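# Wash three ELISA plates in the WASHER and return them

## Task

For every ELISA plate sitting in plate nests N1, N2 and N3 (any order): carry it to the carrier of the plate washer WASHER and set it flat in the carrier pocket between its locators, in either orientation; release it and press START, then wait for the lamp to turn amber and afterwards green. If the lamp instead goes dark and then red, or the plate turns out not to be seated, reseat it and press START again. Then bring the plate back to the same nest it was taken from and seat it with well A1 (the cut-off corner) at the nest corner labelled A1. A plate counts only if it stays put without the robot holding it; at the end open the gripper and move the arm away.

## Robot and tools

Robot: a single arm with six revolute joints and a parallel gripper. There is one arm, so every command row describes that one arm. Scene frame: origin on the table surface under the arm base, +z up, +y to the left when facing along +x. The base may sit slightly tilted relative to the table.

execute_actions takes "actions", a list holding at most one item, plus an optional "pictures" flag (images are included by default). Three forms:
- Empty list {"actions": []}: commands nothing, just reports the current state.
- Motion: {"actions": [{"rows": [[...]], "steps": N}]}, N from 1 to 15 control steps, each 1/30 s (default 15). Each row is used for one step; if rows run out, the final row keeps being used. A row is 7 numbers: six absolute joint target angles in radians in the order waist, shoulder, elbow, wrist pitch, wrist yaw, wrist roll, then the gripper opening. These are targets (poses in joint space), not offsets, on the same scale as the Joint positions line.
- Wait: {"actions": [{"steps": N}]} with N up to 300; nothing new is commanded, and it returns once N steps have elapsed since the previous result, counting your thinking time.
A refused call does nothing to the robot.

Joint ranges (rad): waist -2.880 to 2.880, shoulder 0.000 to 3.142, elbow 0.000 to 3.019, wrist pitch -1.693 to 1.571, wrist yaw -1.571 to 1.571, wrist roll -2.094 to 2.094. A target more than 0.019 beyond a range end, and farther out than the joint currently is, gets the call refused. True ends may differ from these by up to 0.019; a target beyond the true end is clipped there and the result may print "joint sent to its limit" (possibly referring to an earlier action still running). No such line does not prove there is more room.

Gripper opening: a number from -1 (closed) to +1 (fully open, pad gap 0.094 m). grip_measured reports the measured opening on this same scale; Joint positions gives it in metres as the last entry. Readings can carry a constant error of about 1 mm. To hold something, command roughly 0.03 below grip_measured for a firm grip, less for a lighter one. Pad force tops out near 50 to 62 N (lower on thin parts under about 2 mm); first contact can spike.

Motion limits: each joint target is kept within a lead of its measured angle per step (waist 0.264, shoulder 0.32, elbow 0.276, wrist pitch 0.33, wrist yaw 0.186, wrist roll 0.522 rad), and all targets are scaled back if they would place the gripper more than 70 mm from where it is. Far moves therefore take several calls. Between calls the arm keeps heading to the last row sent until it nearly stops or a step is HELD; afterwards only a new action moves it further. Very small commanded moves (a few mm) may not move the hand.

Result lines: Joint positions and Joint velocities list the six joints (rad, rad/s) then the pad gap (m, m/s). "joint command not followed" means a clearance check altered or blocked targets (mounting blocks and posts count as part of the arm). HELD flags steps where your row was partly or wholly withheld. Joint torques are the raw drive outputs in joint order, with per-joint offset, scale and noise; they are nonzero without contact, so read them as trends only. MOTOR HOT appears from 85 °C; at 100 °C an OVER-TEMPERATURE FAULT drops the arm, so do not hold loads idle for long.

zoom_image: {"camera": name, "region": [x0, y0, x1, y1]} in pixels of that camera's last image, origin top-left, at most 504 x 504. Cameras: cam_head_left and cam_head_right (896x504, pinhole with radial distortion), cam_wrist (616x616 fisheye). Use it to check plate seating, the cut-off corner, the nest A1 mark and the washer lamp colour.

finished_scene: {"scene": n} ends the current scene permanently and grades it; the result states success and gives the next task. Only call it once all plates are washed, back in their nests, released, and the arm is clear. Replying without any tool call ends everything.

Task notes: the washer has no plate sensor, so confirm seating yourself. START is the bottom-left key on the washer keypad; press gently. The bottle stand behind the washer is loose; do not bump it. Parts you hold may occasionally be tugged, and loose items pushed. Avoid dropping plates, slamming, hard collisions or forceful pushing, and never let anything leave the table. Move smoothly and efficiently.

Each tool is called by a JSON object that holds its "name" and its "arguments".

## Session

{"name": "execute_actions", "arguments": {"actions": []}}

Scene clock: 0.00 s of 15600.00 s.
grip_measured=+1.000
Joint positions: [ 0.476  1.25   1.12  -1.446  0.1   -0.953  0.094]
Joint velocities: [-0.005  0.005 -0.012  0.017 -0.051 -0.022  0.   ]
Joint torques (N m, as the arm reports them, + toward a larger angle): no reading
Motor temperatures (°C, as the motors report them): [26 25 24 26 28 24]

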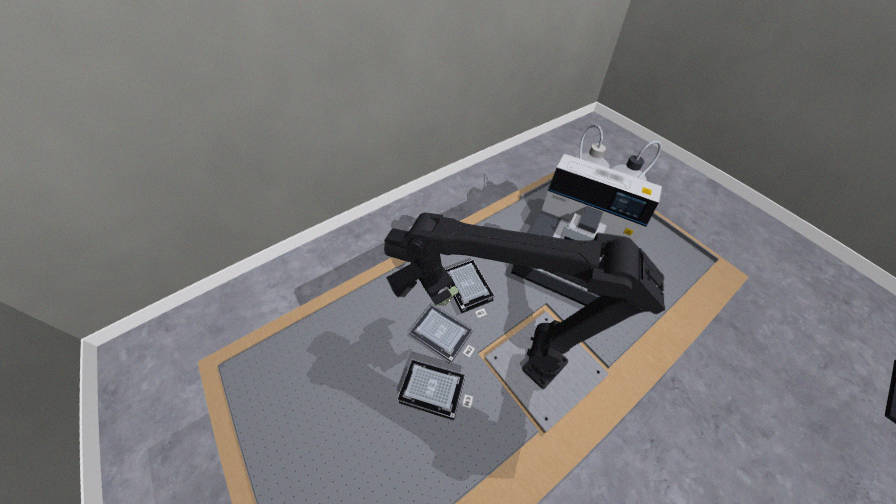

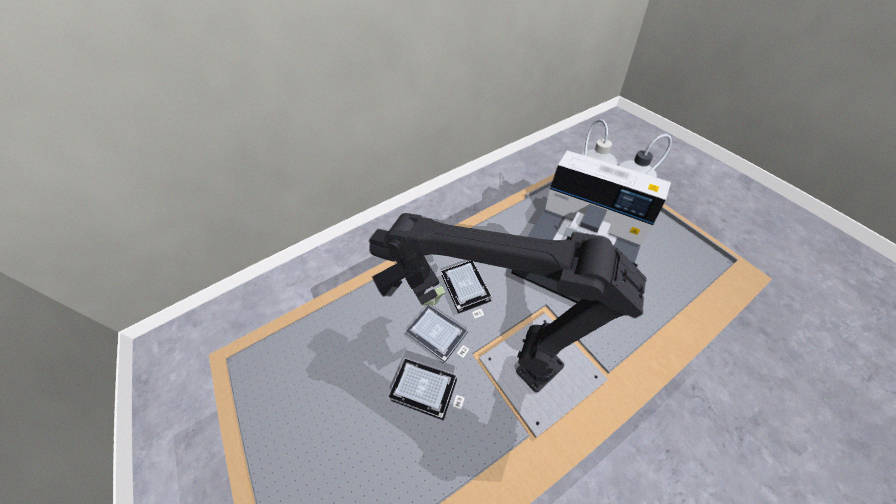

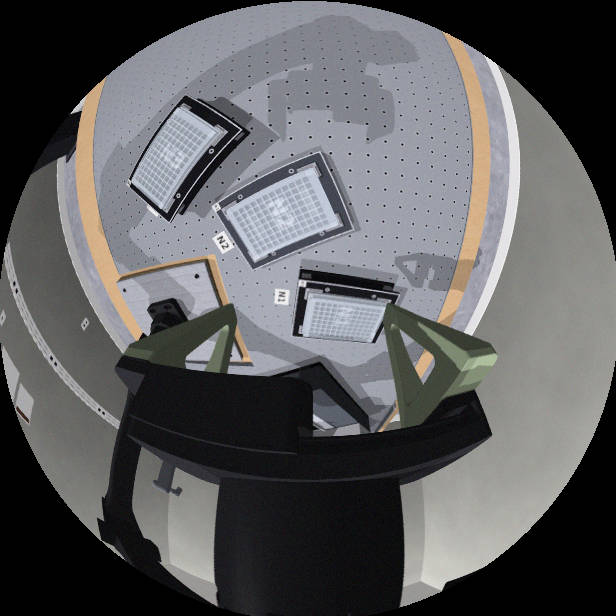

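{"name": "execute_actions", "arguments": {"actions": [{"rows":[[0.476,1.25,1.12,-1.441,0,0,1]],"steps":15}], "pictures": false}}

{"name": "execute_actions", "arguments": {"actions": [{"steps":30}]}}

Scene clock: 4.43 s of 15600.00 s.
grip_measured=+1.000
Joint positions: [ 0.476  1.25   1.12  -1.446  0.004 -0.065  0.094]
Joint velocities: [-0.015 -0.015  0.012 -0.007 -0.051  0.3    0.   ]
Joint torques (N m, as the arm reports them, + toward a larger angle): [ 0.21 -9.57 10.18  0.04 -0.18  0.08]
Motor temperatures (°C, as the motors report them): [26 25 25 26 28 24]
Steps of this call (steps 1 to 90: nothing new was sent; then 0.93 s passed at rest; steps 91 to 105: all 15 steps of this action). Readings (joint positions):
91: [0.475 1.250 1.120 -1.446 0.051 -0.869]
92: [0.476 1.250 1.120 -1.446 0.020 -0.770]
94: [0.476 1.250 1.120 -1.446 0.006 -0.573]
98: [0.476 1.250 1.120 -1.446 0.004 -0.251]
105: the state above

Scene clock: 5.43 s of 15600.00 s.
grip_measured=+1.000
Joint positions: [ 0.476  1.25   1.12  -1.446  0.004 -0.017  0.094]
Joint velocities: [-0.005 -0.005  0.012 -0.012 -0.037  0.022  0.   ]
Joint torques (N m, as the arm reports them, + toward a larger angle): [ 0.18 -9.61 10.17  0.02 -0.17  0.1 ]
Motor temperatures (°C, as the motors report them): [26 25 26 26 28 24]
Steps of this call (steps 1 to 30: the robot went on to your last target). Readings (joint positions):
1: [0.476 1.250 1.120 -1.446 0.004 -0.056]
2: [0.476 1.250 1.120 -1.446 0.004 -0.048]
4: [0.476 1.250 1.120 -1.446 0.004 -0.036]
8: [0.476 1.250 1.120 -1.446 0.004 -0.025]
30: the state above
The arm was judged still, so your last target was given up. Only a new action makes it travel on or press farther. Fingers that are still opening or closing keep moving.

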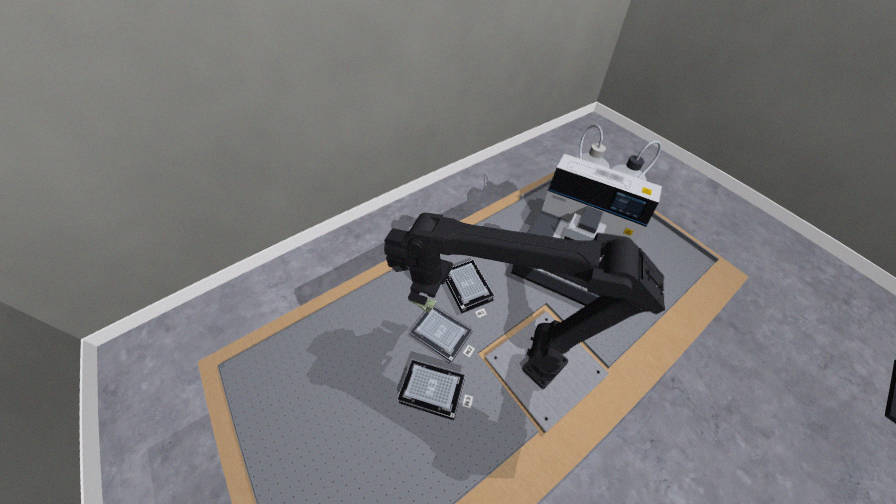

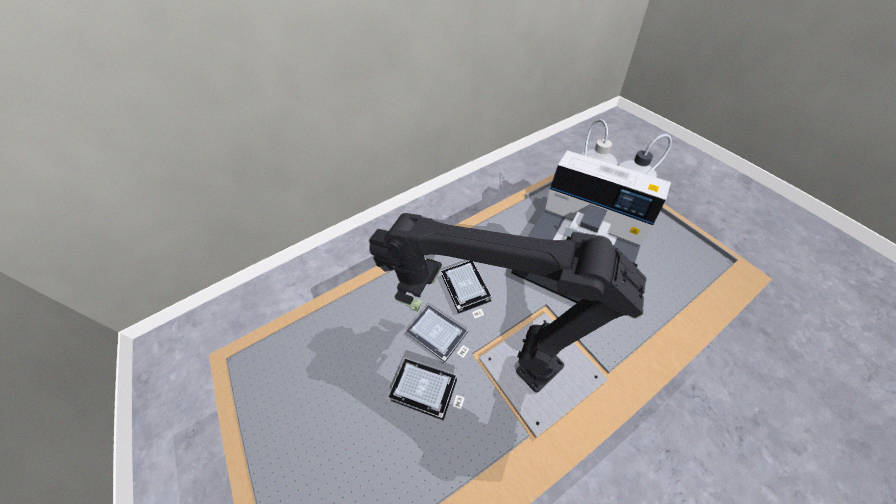

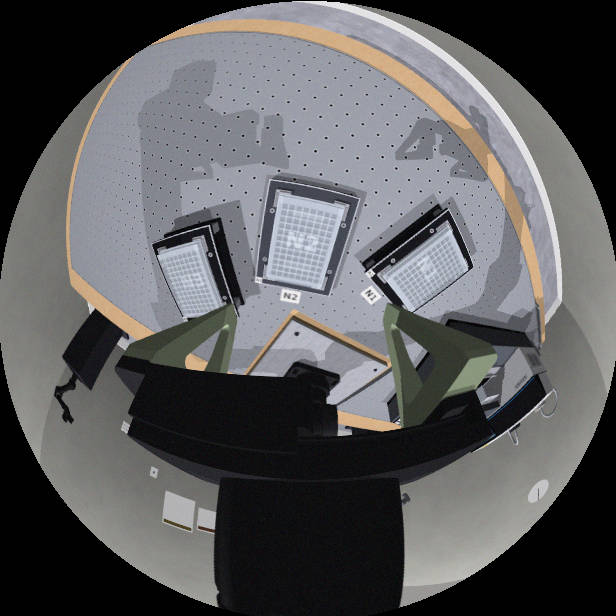

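{"name": "execute_actions", "arguments": {"actions": [{"rows":[[0.476,1.3,0.92,-1.191,0,0.14,1]],"steps":15}], "pictures": false}}

{"name": "execute_actions", "arguments": {"actions": [{"steps":40}]}}

Scene clock: 9.70 s of 15600.00 s.
grip_measured=+1.000
Joint positions: [ 0.476  1.308  0.913 -1.201  0.004  0.117  0.094]
Joint velocities: [-0.005  0.005 -0.007 -0.007  0.037  0.037  0.   ]
Joint torques (N m, as the arm reports them, + toward a larger angle): [  0.22 -10.34   9.95   0.19  -0.16   0.12]
Motor temperatures (°C, as the motors report them): [26 25 26 26 28 24]
Steps of this call (steps 1 to 90: nothing new was sent; then 0.77 s passed at rest; steps 91 to 105: all 15 steps of this action). Readings (joint positions):
91: [0.476 1.249 1.098 -1.403 0.004 0.000]
92: [0.476 1.243 1.062 -1.335 0.004 0.020]
94: [0.476 1.252 0.982 -1.247 0.004 0.056]
98: [0.476 1.304 0.913 -1.213 0.004 0.096]
105: the state above

Scene clock: 11.03 s of 15600.00 s.
grip_measured=+1.000
Joint positions: [ 0.476  1.308  0.913 -1.201  0.004  0.123  0.094]
Joint velocities: [-0.005 -0.005 -0.002 -0.002  0.022 -0.007  0.   ]
Joint torques (N m, as the arm reports them, + toward a larger angle): [  0.19 -10.56   9.97   0.22  -0.16   0.1 ]
Motor temperatures (°C, as the motors report them): [26 25 26 26 28 24]
Steps of this call (steps 1 to 15: the robot went on to your last target; steps 16 to 40: nothing new was sent). Readings (joint positions):
1: [0.476 1.308 0.913 -1.201 0.004 0.118]
2: [0.476 1.308 0.913 -1.201 0.004 0.119]
4: [0.476 1.308 0.913 -1.201 0.004 0.121]
8: [0.476 1.308 0.913 -1.201 0.004 0.122]
40: the state above
The arm was judged still, so your last target was given up. Only a new action makes it travel on or press farther. Fingers that are still opening or closing keep moving.

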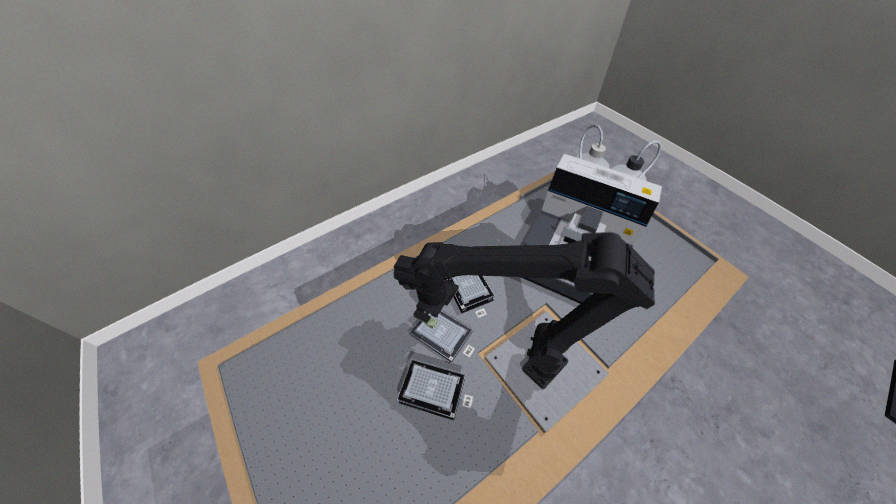

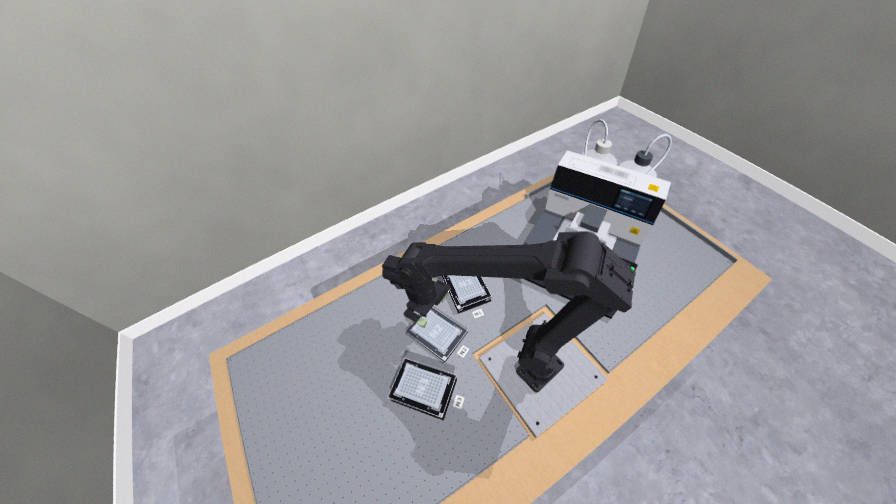

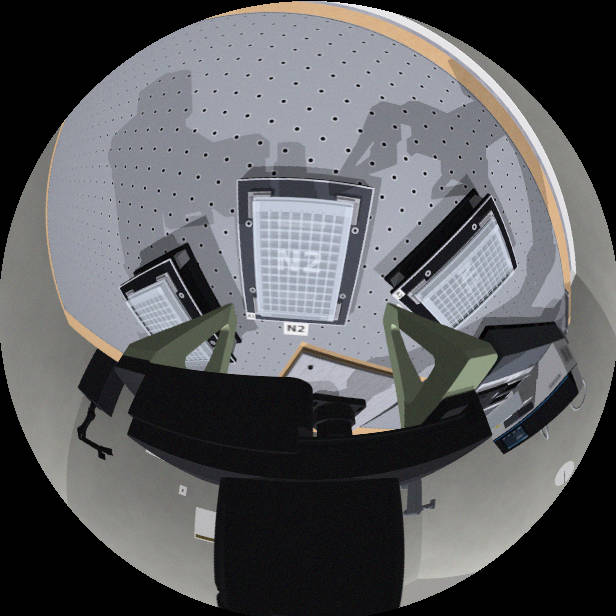

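{"name": "execute_actions", "arguments": {"actions": [{"rows":[[0.512,1.36,0.83,-1.035,0,0.22,1]],"steps":15}], "pictures": false}}

{"name": "execute_actions", "arguments": {"actions": [{"steps":20}]}}

{"name": "zoom_image", "arguments": {"camera": "cam_wrist", "region": [150, 130, 470, 400]}}

Scene clock: 16.00 s of 15600.00 s.
grip_measured=+1.000
Joint positions: [ 0.505  1.355  0.834 -1.045  0.003  0.2    0.094]
Joint velocities: [-0.005 -0.015  0.002 -0.007  0.022  0.007  0.   ]
Joint torques (N m, as the arm reports them, + toward a larger angle): [ 0.67 -9.28  8.39  0.29 -0.12  0.11]
Motor temperatures (°C, as the motors report them): [26 25 27 26 28 24]
Steps of this call (steps 1 to 90: nothing new was sent; then 1.47 s passed at rest; steps 91 to 105: all 15 steps of this action). Readings (joint positions):
91: [0.478 1.309 0.901 -1.166 0.004 0.136]
92: [0.482 1.311 0.885 -1.116 0.004 0.150]
94: [0.494 1.328 0.856 -1.067 0.004 0.169]
98: [0.505 1.354 0.835 -1.050 0.003 0.189]
105: the state above

Scene clock: 16.67 s of 15600.00 s.
grip_measured=+1.000
Joint positions: [ 0.505  1.355  0.834 -1.045  0.003  0.203  0.094]
Joint velocities: [-0.005 -0.015 -0.012 -0.007 -0.037 -0.022  0.   ]
Joint torques (N m, as the arm reports them, + toward a larger angle): [ 0.65 -9.55  8.35  0.28 -0.12  0.1 ]
Motor temperatures (°C, as the motors report them): [26 25 27 26 28 24]
Steps of this call (steps 1 to 15: the robot went on to your last target; steps 16 to 20: nothing new was sent). Readings (joint positions):
1: [0.505 1.355 0.834 -1.045 0.003 0.200]
2: [0.505 1.355 0.834 -1.045 0.003 0.201]
4: [0.505 1.355 0.834 -1.045 0.003 0.202]
8: [0.505 1.355 0.834 -1.045 0.003 0.202]
20: the state above
The arm was judged still, so your last target was given up. Only a new action makes it travel on or press farther. Fingers that are still opening or closing keep moving.

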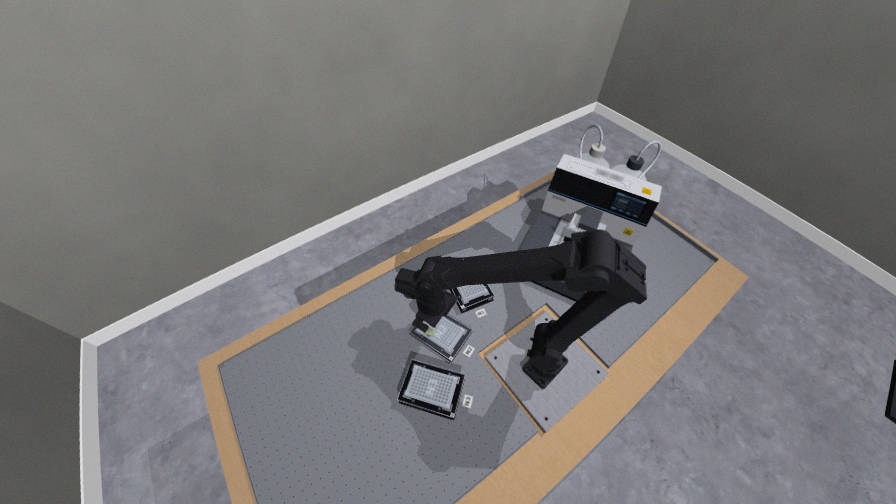

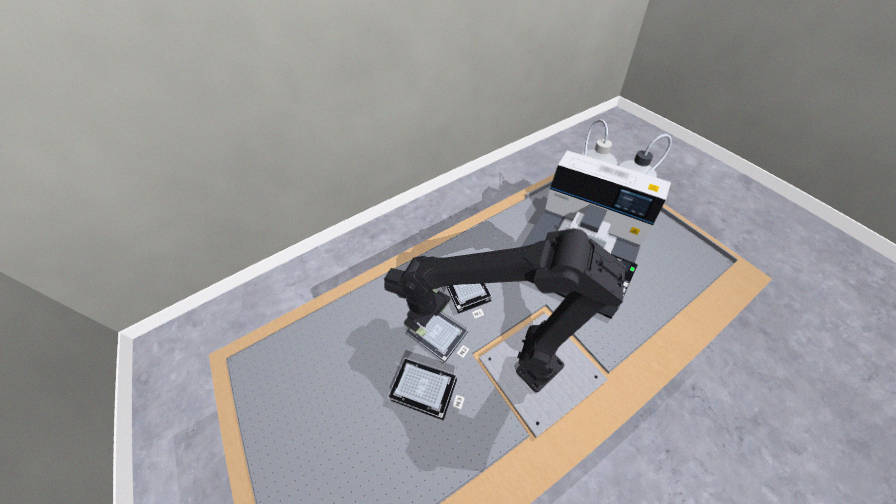

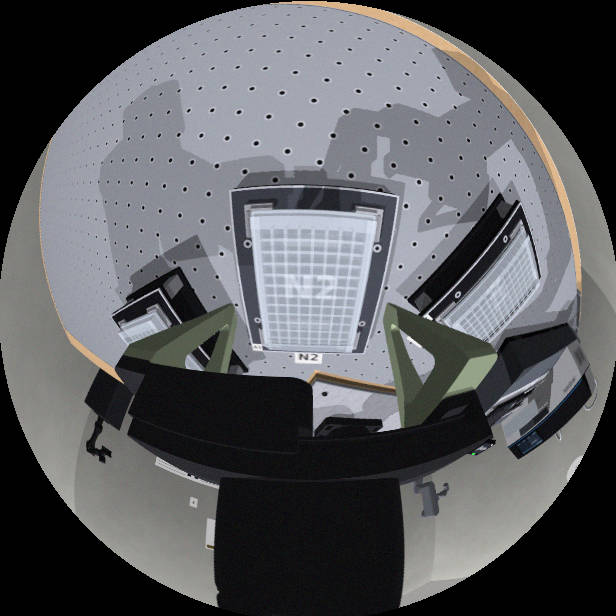

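Region (150, 130, 470, 400) of cam_wrist's 616x616 image, scaled by 1.575, with more detail than that image has; it fills the top 425 rows of this view, and the rest is white.

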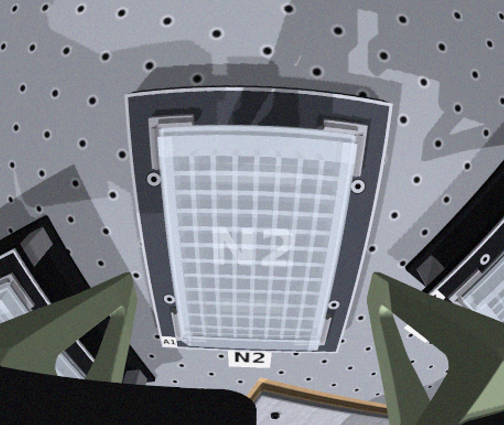

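{"name": "execute_actions", "arguments": {"actions": [{"rows":[[0.512,1.413,0.80,-0.95,0,0.25,1]],"steps":15}], "pictures": false}}

{"name": "execute_actions", "arguments": {"actions": [{"steps":10}]}}

Scene clock: 20.83 s of 15600.00 s.
grip_measured=+1.000
Joint positions: [ 0.505  1.403  0.808 -0.961  0.003  0.232  0.094]
Joint velocities: [-0.015 -0.024 -0.017  0.007 -0.037  0.007  0.   ]
Joint torques (N m, as the arm reports them, + toward a larger angle): [ 0.65 -8.99  7.58  0.32 -0.12  0.1 ]
Motor temperatures (°C, as the motors report them): [26 25 27 26 28 24]
Steps of this call (steps 1 to 90: nothing new was sent; then 0.67 s passed at rest; steps 91 to 105: all 15 steps of this action). Readings (joint positions):
91: [0.505 1.357 0.830 -1.027 0.003 0.208]
92: [0.505 1.362 0.825 -1.001 0.003 0.213]
94: [0.505 1.380 0.819 -0.972 0.003 0.220]
98: [0.505 1.402 0.810 -0.962 0.003 0.228]
105: the state above

Scene clock: 21.17 s of 15600.00 s.
grip_measured=+1.000
Joint positions: [ 0.505  1.403  0.808 -0.961  0.003  0.233  0.094]
Joint velocities: [ 0.005 -0.015 -0.002 -0.002 -0.007 -0.066  0.   ]
Joint torques (N m, as the arm reports them, + toward a larger angle): [ 0.65 -9.26  7.57  0.33 -0.11  0.1 ]
Motor temperatures (°C, as the motors report them): [26 25 27 26 28 24]
Steps of this call (steps 1 to 10: the robot went on to your last target). Readings (joint positions):
1: [0.505 1.403 0.808 -0.961 0.003 0.232]
2: [0.505 1.403 0.808 -0.961 0.003 0.232]
4: [0.505 1.403 0.808 -0.961 0.003 0.232]
8: [0.505 1.403 0.808 -0.961 0.003 0.233]
10: the state above

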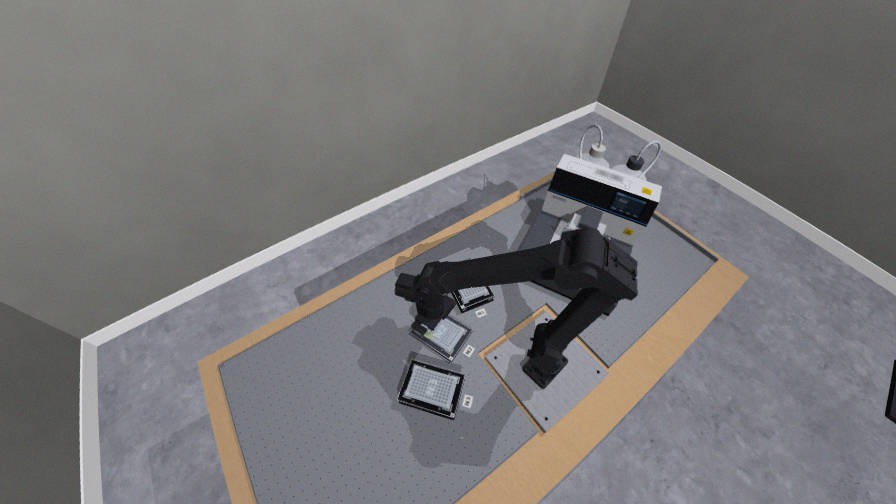

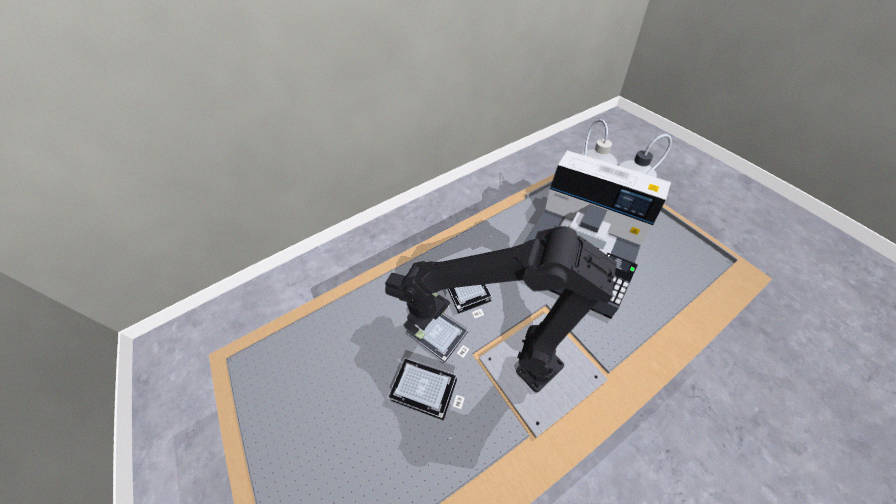

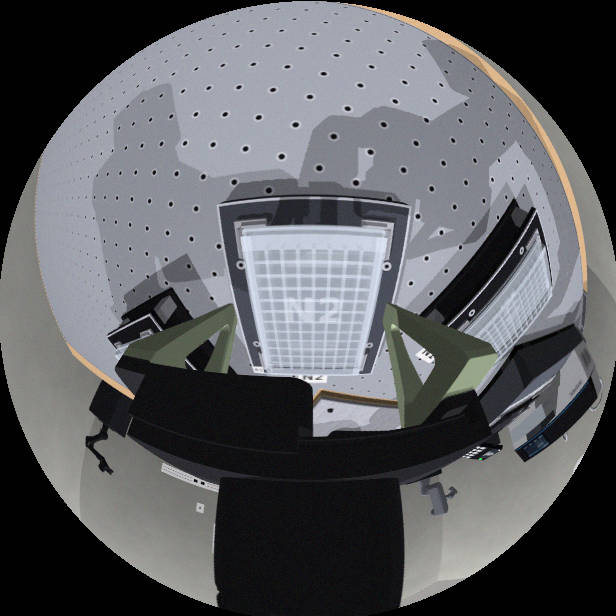

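{"name": "execute_actions", "arguments": {"actions": [{"rows":[[0.491,1.413,0.755,-0.915,0,0.25,1]],"steps":15}]}}

{"name": "zoom_image", "arguments": {"camera": "cam_wrist", "region": [150, 150, 470, 400]}}

Scene clock: 23.73 s of 15600.00 s.
grip_measured=+1.000
Joint positions: [ 0.503  1.403  0.761 -0.925  0.003  0.233  0.094]
Joint velocities: [-0.005  0.005 -0.007 -0.007 -0.022  0.007  0.   ]
Joint torques (N m, as the arm reports them, + toward a larger angle): [-0.65 -8.88  7.39  0.28 -0.12  0.1 ]
Motor temperatures (°C, as the motors report them): [26 25 27 26 28 24]
Steps of this call (steps 1 to 15: the robot went on to your last target; steps 16 to 62: nothing new was sent; steps 63 to 77: all 15 steps of this action). Readings (joint positions):
63: [0.505 1.403 0.802 -0.951 0.003 0.233]
64: [0.505 1.403 0.794 -0.938 0.003 0.233]
66: [0.504 1.403 0.775 -0.928 0.003 0.233]
70: [0.503 1.403 0.761 -0.928 0.003 0.233]
77: the state above

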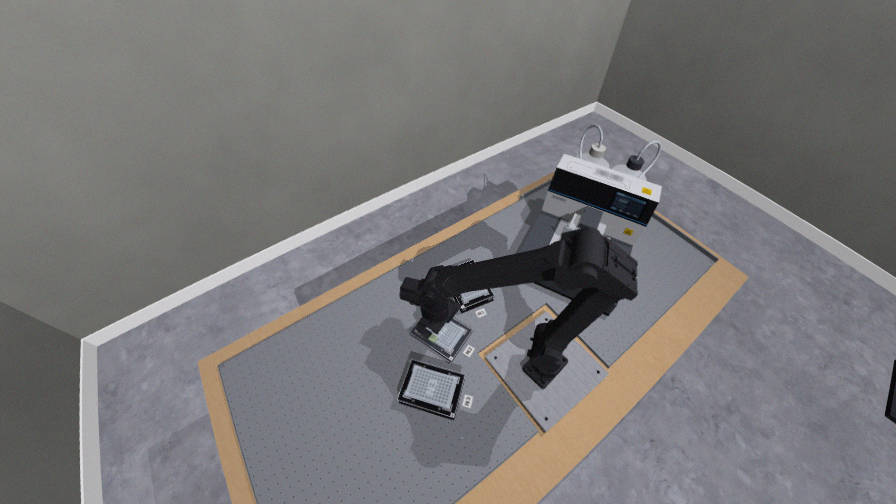

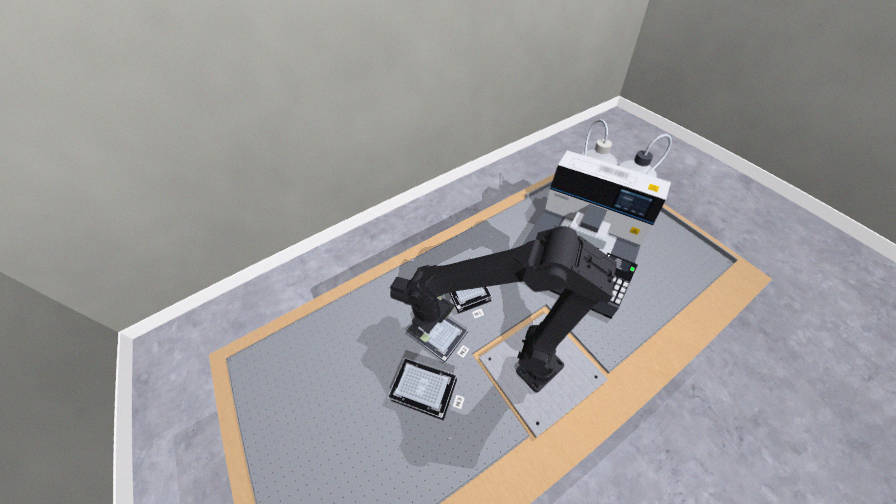

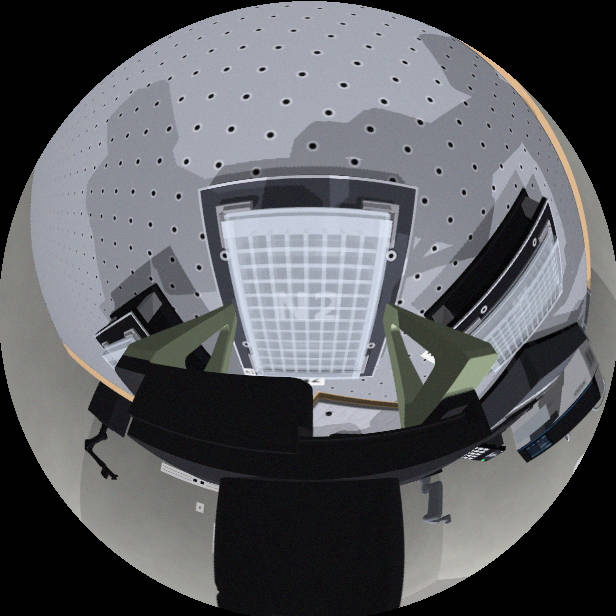

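Region (150, 150, 470, 400) of cam_wrist's 616x616 image, scaled by 1.575, with more detail than that image has; it fills the top 394 rows of this view, and the rest is white.

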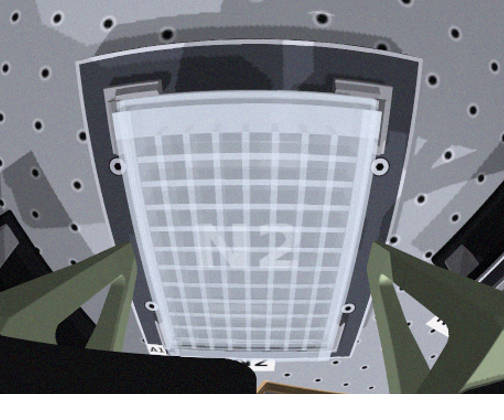

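{"name": "execute_actions", "arguments": {"actions": [{"rows":[[0.503,1.413,0.755,-0.915,0,0.25,0.78]],"steps":15}], "pictures": false}}

{"name": "execute_actions", "arguments": {"actions": [{"steps":15}]}}

Scene clock: 26.00 s of 15600.00 s.
grip_measured=+0.783
Joint positions: [ 0.503  1.403  0.761 -0.925  0.     0.233  0.084]
Joint velocities: [-0.005 -0.005 -0.007 -0.007  0.037  0.051 -0.001]
Joint torques (N m, as the arm reports them, + toward a larger angle): [ 0.22 -8.87  7.49  0.26  0.01  0.1 ]
Motor temperatures (°C, as the motors report them): [26 25 27 26 28 24]
Steps of this call (steps 1 to 15: the robot went on to your last target; steps 16 to 53: nothing new was sent; steps 54 to 68: all 15 steps of this action). Readings (joint positions):
54: [0.503 1.403 0.761 -0.925 0.003 0.233]
55: [0.503 1.403 0.761 -0.925 0.003 0.233]
57: [0.503 1.403 0.761 -0.925 0.000 0.233]
61: [0.503 1.403 0.761 -0.925 0.000 0.233]
68: the state above

Scene clock: 26.50 s of 15600.00 s.
grip_measured=+0.783
Joint positions: [ 0.503  1.403  0.761 -0.925  0.     0.233  0.084]
Joint velocities: [-0.005 -0.015 -0.002 -0.007  0.051 -0.051 -0.001]
Joint torques (N m, as the arm reports them, + toward a larger angle): [ 0.19 -8.9   7.47  0.27  0.02  0.1 ]
Motor temperatures (°C, as the motors report them): [26 25 27 26 28 24]
Steps of this call (steps 1 to 15: the robot went on to your last target). Readings (joint positions):
1: [0.503 1.403 0.761 -0.925 0.000 0.233]
2: [0.503 1.403 0.761 -0.925 0.000 0.233]
4: [0.503 1.403 0.761 -0.925 0.000 0.233]
8: [0.503 1.403 0.761 -0.925 0.000 0.233]
15: the state above
The arm was judged still, so your last target was given up. Only a new action makes it travel on or press farther. Fingers that are still opening or closing keep moving.

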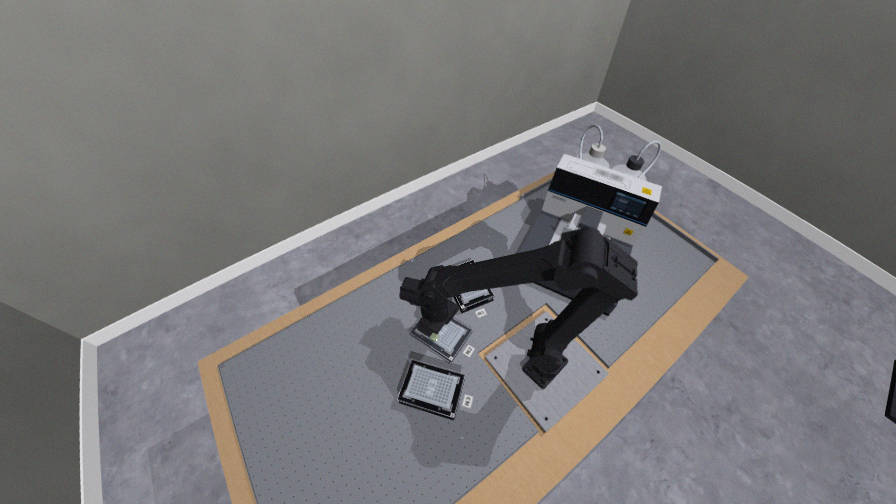

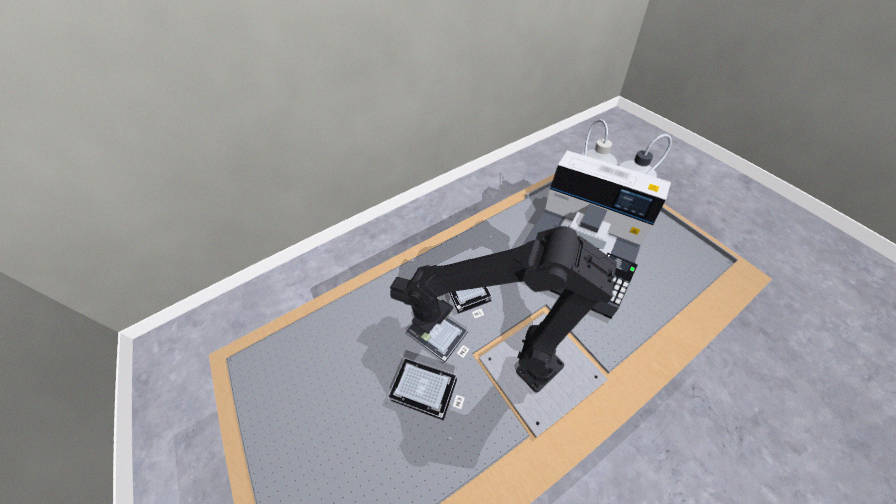

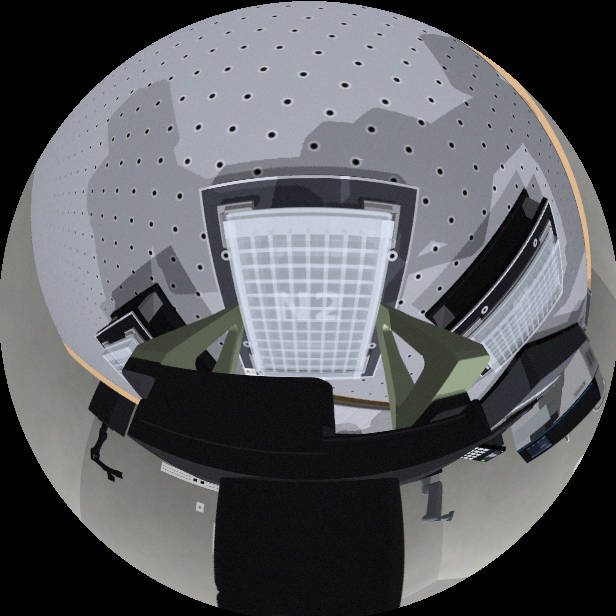

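{"name": "execute_actions", "arguments": {"actions": [{"rows":[[0.503,1.413,0.755,-0.915,0,0.25,0.70]],"steps":15}], "pictures": false}}

Scene clock: 28.00 s of 15600.00 s.
grip_measured=+0.714
Joint positions: [ 0.503  1.403  0.761 -0.923 -0.003  0.233  0.081]
Joint velocities: [-0.005  0.015 -0.022 -0.012 -0.007 -0.037  0.   ]
Joint torques (N m, as the arm reports them, + toward a larger angle): [ 0.2  -8.82  7.48  0.21  0.16  0.1 ]
Motor temperatures (°C, as the motors report them): [26 25 27 26 28 24]
Steps of this call (steps 1 to 30: nothing new was sent; steps 31 to 45: all 15 steps of this action). Readings (joint positions):
31: [0.503 1.403 0.761 -0.924 -0.003 0.233]
32: [0.503 1.403 0.761 -0.923 -0.003 0.233]
34: [0.503 1.403 0.761 -0.923 -0.003 0.233]
38: [0.503 1.403 0.761 -0.923 -0.003 0.233]
45: the state above

{"name": "execute_actions", "arguments": {"actions": [{"rows":[[0.503,1.403,0.761,-0.925,0,0.25,0.68],[0.503,1.403,0.761,-0.925,0,0.25,0.68],[0.503,1.39,0.77,-0.94,0,0.25,0.68],[0.503,1.384,0.774,-0.95,0,0.25,0.68],[0.503,1.378,0.778,-0.96,0,0.25,0.68],[0.503,1.372,0.782,-0.97,0,0.25,0.68],[0.503,1.366,0.786,-0.98,0,0.25,0.68],[0.503,1.36,0.79,-0.99,0,0.25,0.68],[0.503,1.354,0.794,-1.0,0,0.25,0.68],[0.503,1.348,0.798,-1.01,0,0.25,0.68],[0.503,1.342,0.802,-1.02,0,0.25,0.68],[0.503,1.336,0.806,-1.03,0,0.25,0.68]],"steps":15}], "pictures": false}}

{"name": "execute_actions", "arguments": {"actions": [{"rows":[[0.503,1.32,0.85,-1.1,0,0.25,0.68],[0.503,1.31,0.9,-1.16,0,0.25,0.68],[0.503,1.3,0.95,-1.22,0,0.25,0.68],[0.503,1.28,1.0,-1.29,0,0.25,0.68],[0.503,1.26,1.05,-1.36,0,0.25,0.68],[0.503,1.25,1.12,-1.441,0,0.25,0.68]],"steps":15}], "pictures": false}}

{"name": "execute_actions", "arguments": {"actions": [{"rows":[[-0.8,1.25,1.12,-1.441,0,0.0,0.68]],"steps":15}], "pictures": false}}

{"name": "execute_actions", "arguments": {"actions": [{"steps":45}]}}

Scene clock: 34.13 s of 15600.00 s.
grip_measured=+0.698
Joint positions: [ 0.503  1.347  0.773 -0.997 -0.007  0.239  0.08 ]
Joint velocities: [ 0.005 -0.093  0.007 -0.081 -0.022  0.11   0.001]
Joint torques (N m, as the arm reports them, + toward a larger angle): [ 0.21 -9.67 11.57 -1.36  0.35  0.01]
Motor temperatures (°C, as the motors report them): [26 25 27 26 28 24]
Steps of this call (steps 1 to 15: the robot went on to your last target; steps 16 to 90: nothing new was sent; then 2.63 s passed at rest; steps 91 to 105: all 15 steps of this action). Readings (joint positions):
91: [0.503 1.403 0.761 -0.923 -0.003 0.233]
92: [0.503 1.403 0.761 -0.923 -0.003 0.233]
94: [0.503 1.403 0.761 -0.927 -0.003 0.233]
98: [0.503 1.391 0.762 -0.939 -0.003 0.234]
105: the state above

Scene clock: 34.63 s of 15600.00 s.
grip_measured=+0.698
Joint positions: [ 0.503  1.237  1.095 -1.425 -0.004  0.24   0.08 ]
Joint velocities: [ 0.005 -0.093 -0.002 -0.095  0.007  0.022 -0.001]
Joint torques (N m, as the arm reports them, + toward a larger angle): [ 0.16 -7.55 12.44 -0.66  0.21  0.02]
Motor temperatures (°C, as the motors report them): [26 25 27 26 28 24]
Steps of this call (steps 1 to 15: all 15 steps of this action). Readings (joint positions):
1: [0.503 1.344 0.780 -1.012 -0.008 0.239]
2: [0.503 1.344 0.796 -1.050 -0.010 0.240]
4: [0.503 1.340 0.848 -1.158 -0.005 0.240]
8: [0.503 1.307 0.975 -1.333 -0.005 0.240]
15: the state above

Scene clock: 35.13 s of 15600.00 s.
grip_measured=+0.698
Joint positions: [-0.456  1.239  1.095 -1.429 -0.004  0.041  0.08 ]
Joint velocities: [-2.164  0.005 -0.007 -0.007 -0.066 -0.081  0.001]
Joint torques (N m, as the arm reports them, + toward a larger angle): [ 0.25 -8.76 11.88 -0.59  0.17 -0.26]
Motor temperatures (°C, as the motors report them): [26 25 27 26 28 24]
Steps of this call (steps 1 to 15: all 15 steps of this action). Readings (joint positions):
1: [0.488 1.235 1.095 -1.428 -0.009 0.211]
2: [0.454 1.236 1.095 -1.429 -0.010 0.181]
4: [0.343 1.236 1.095 -1.429 -0.009 0.136]
8: [0.064 1.237 1.095 -1.429 -0.006 0.081]
15: the state above

Scene clock: 36.63 s of 15600.00 s.
grip_measured=+0.698
Joint positions: [-0.803  1.239  1.095 -1.432  0.003  0.017  0.08 ]
Joint velocities: [-0.015 -0.015  0.017 -0.002  0.051  0.037 -0.   ]
Joint torques (N m, as the arm reports them, + toward a larger angle): [-0.01 -8.23 12.46 -0.59 -0.08 -0.24]
Motor temperatures (°C, as the motors report them): [26 25 27 26 28 24]
Steps of this call (steps 1 to 30: the robot went on to your last target; steps 31 to 45: nothing new was sent). Readings (joint positions):
1: [-0.531 1.239 1.095 -1.429 -0.004 0.038]
2: [-0.606 1.239 1.095 -1.429 -0.004 0.036]
4: [-0.748 1.239 1.095 -1.429 -0.001 0.030]
8: [-0.853 1.239 1.095 -1.430 0.005 0.026]
45: the state above
The arm was judged still, so your last target was given up. Only a new action makes it travel on or press farther. Fingers that are still opening or closing keep moving.

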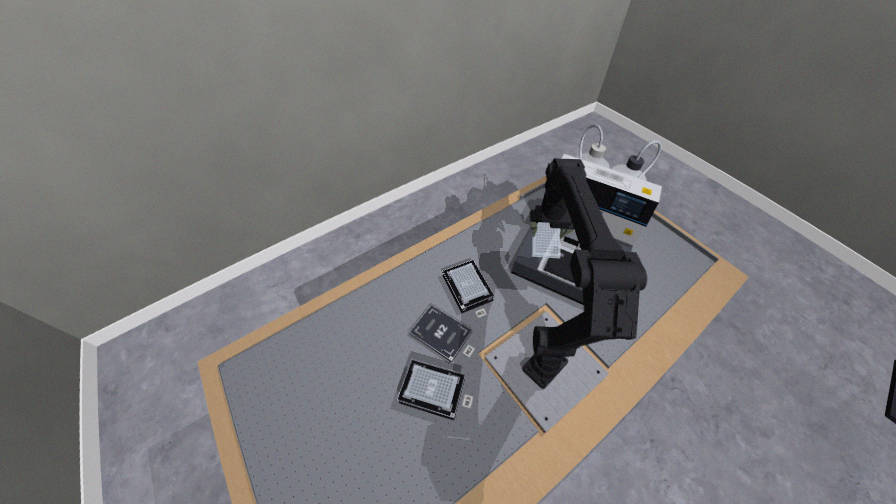

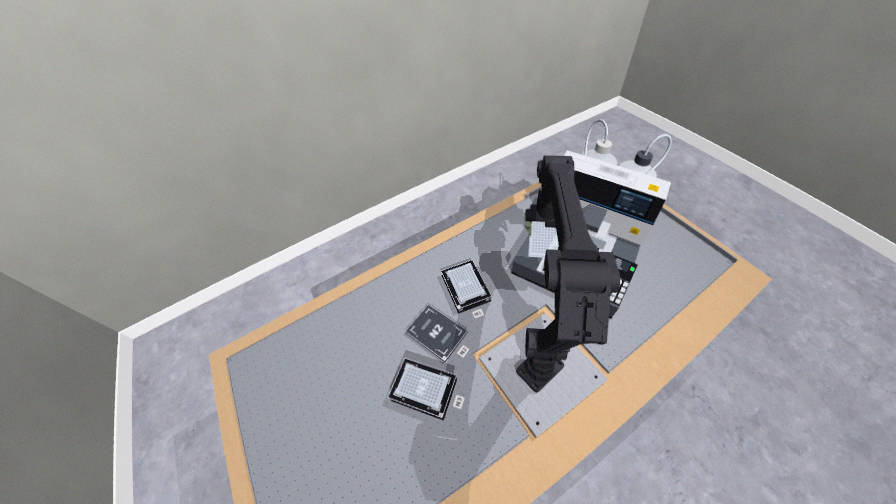

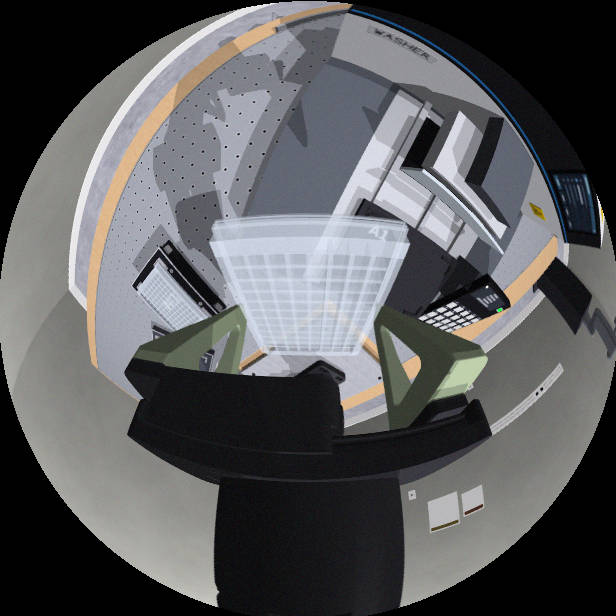

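{"name": "execute_actions", "arguments": {"actions": [{"rows":[[-0.9,1.25,1.15,-1.441,0,1.0,0.68],[-1.0,1.25,1.15,-1.441,0,1.0,0.68],[-1.1,1.25,1.15,-1.441,0,1.0,0.68]],"steps":15}], "pictures": false}}

{"name": "execute_actions", "arguments": {"actions": [{"steps":30}]}}

Scene clock: 40.00 s of 15600.00 s.
grip_measured=+0.698
Joint positions: [-1.111  1.241  1.094 -1.446  0.003  0.926  0.08 ]
Joint velocities: [ 0.132 -0.015  0.017  0.017 -0.066  0.432 -0.001]
Joint torques (N m, as the arm reports them, + toward a larger angle): [-0.08 -8.27 15.27  0.01 -0.01  0.11]
Motor temperatures (°C, as the motors report them): [26 25 28 26 28 24]
Steps of this call (steps 1 to 86: nothing new was sent; steps 87 to 101: all 15 steps of this action). Readings (joint positions):
87: [-0.809 1.241 1.094 -1.451 -0.001 0.100]
88: [-0.831 1.241 1.094 -1.451 -0.004 0.197]
90: [-0.923 1.241 1.094 -1.450 -0.005 0.350]
94: [-1.120 1.241 1.094 -1.446 0.003 0.705]
101: the state above

Scene clock: 41.00 s of 15600.00 s.
grip_measured=+0.698
Joint positions: [-1.106  1.241  1.094 -1.446  0.003  0.983  0.08 ]
Joint velocities: [-0.015 -0.015 -0.007 -0.022  0.007 -0.051 -0.001]
Joint torques (N m, as the arm reports them, + toward a larger angle): [ 0.08 -8.31 15.25  0.01 -0.01  0.11]
Motor temperatures (°C, as the motors report them): [26 25 28 26 28 24]
Steps of this call (steps 1 to 30: the robot went on to your last target). Readings (joint positions):
1: [-1.108 1.241 1.094 -1.446 0.003 0.937]
2: [-1.106 1.241 1.094 -1.446 0.003 0.947]
4: [-1.106 1.241 1.094 -1.446 0.003 0.960]
8: [-1.106 1.241 1.094 -1.446 0.003 0.973]
30: the state above
The arm was judged still, so your last target was given up. Only a new action makes it travel on or press farther. Fingers that are still opening or closing keep moving.

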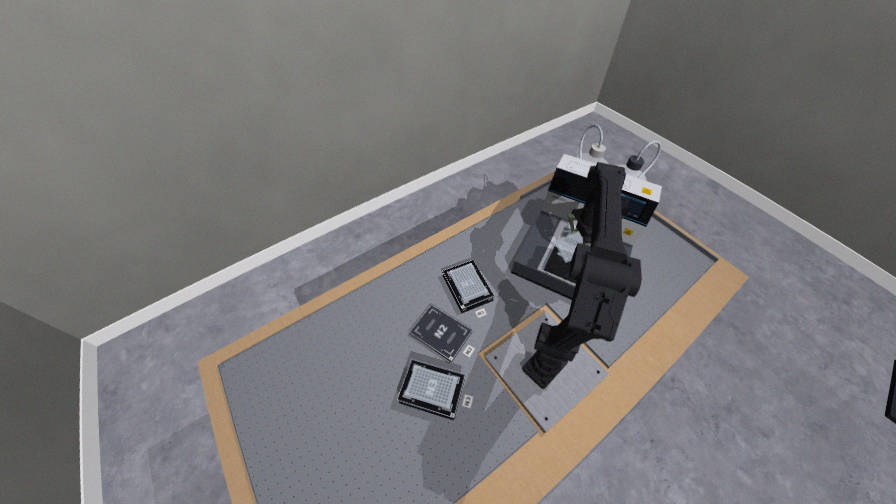

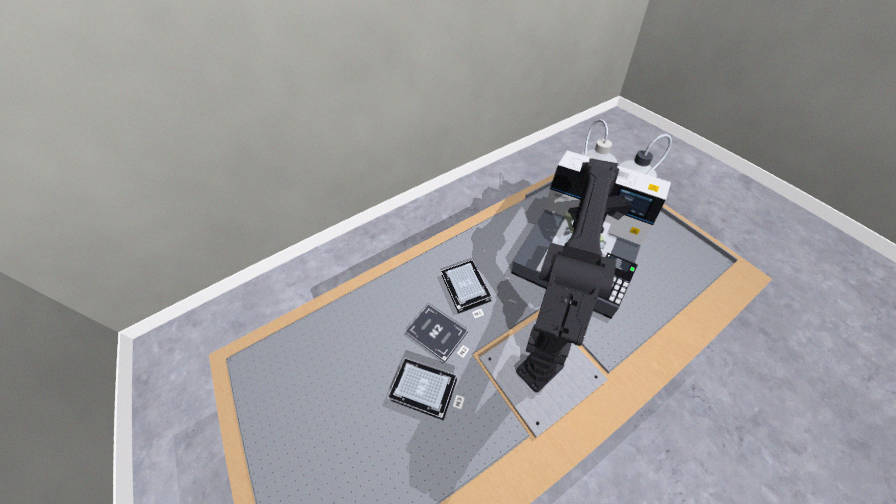

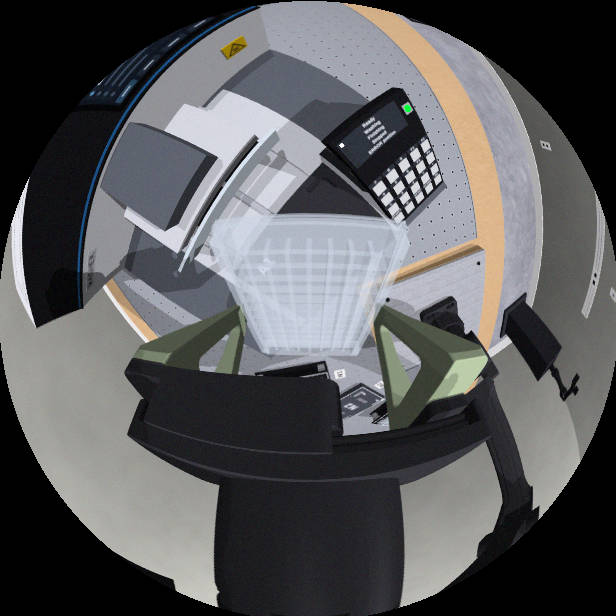

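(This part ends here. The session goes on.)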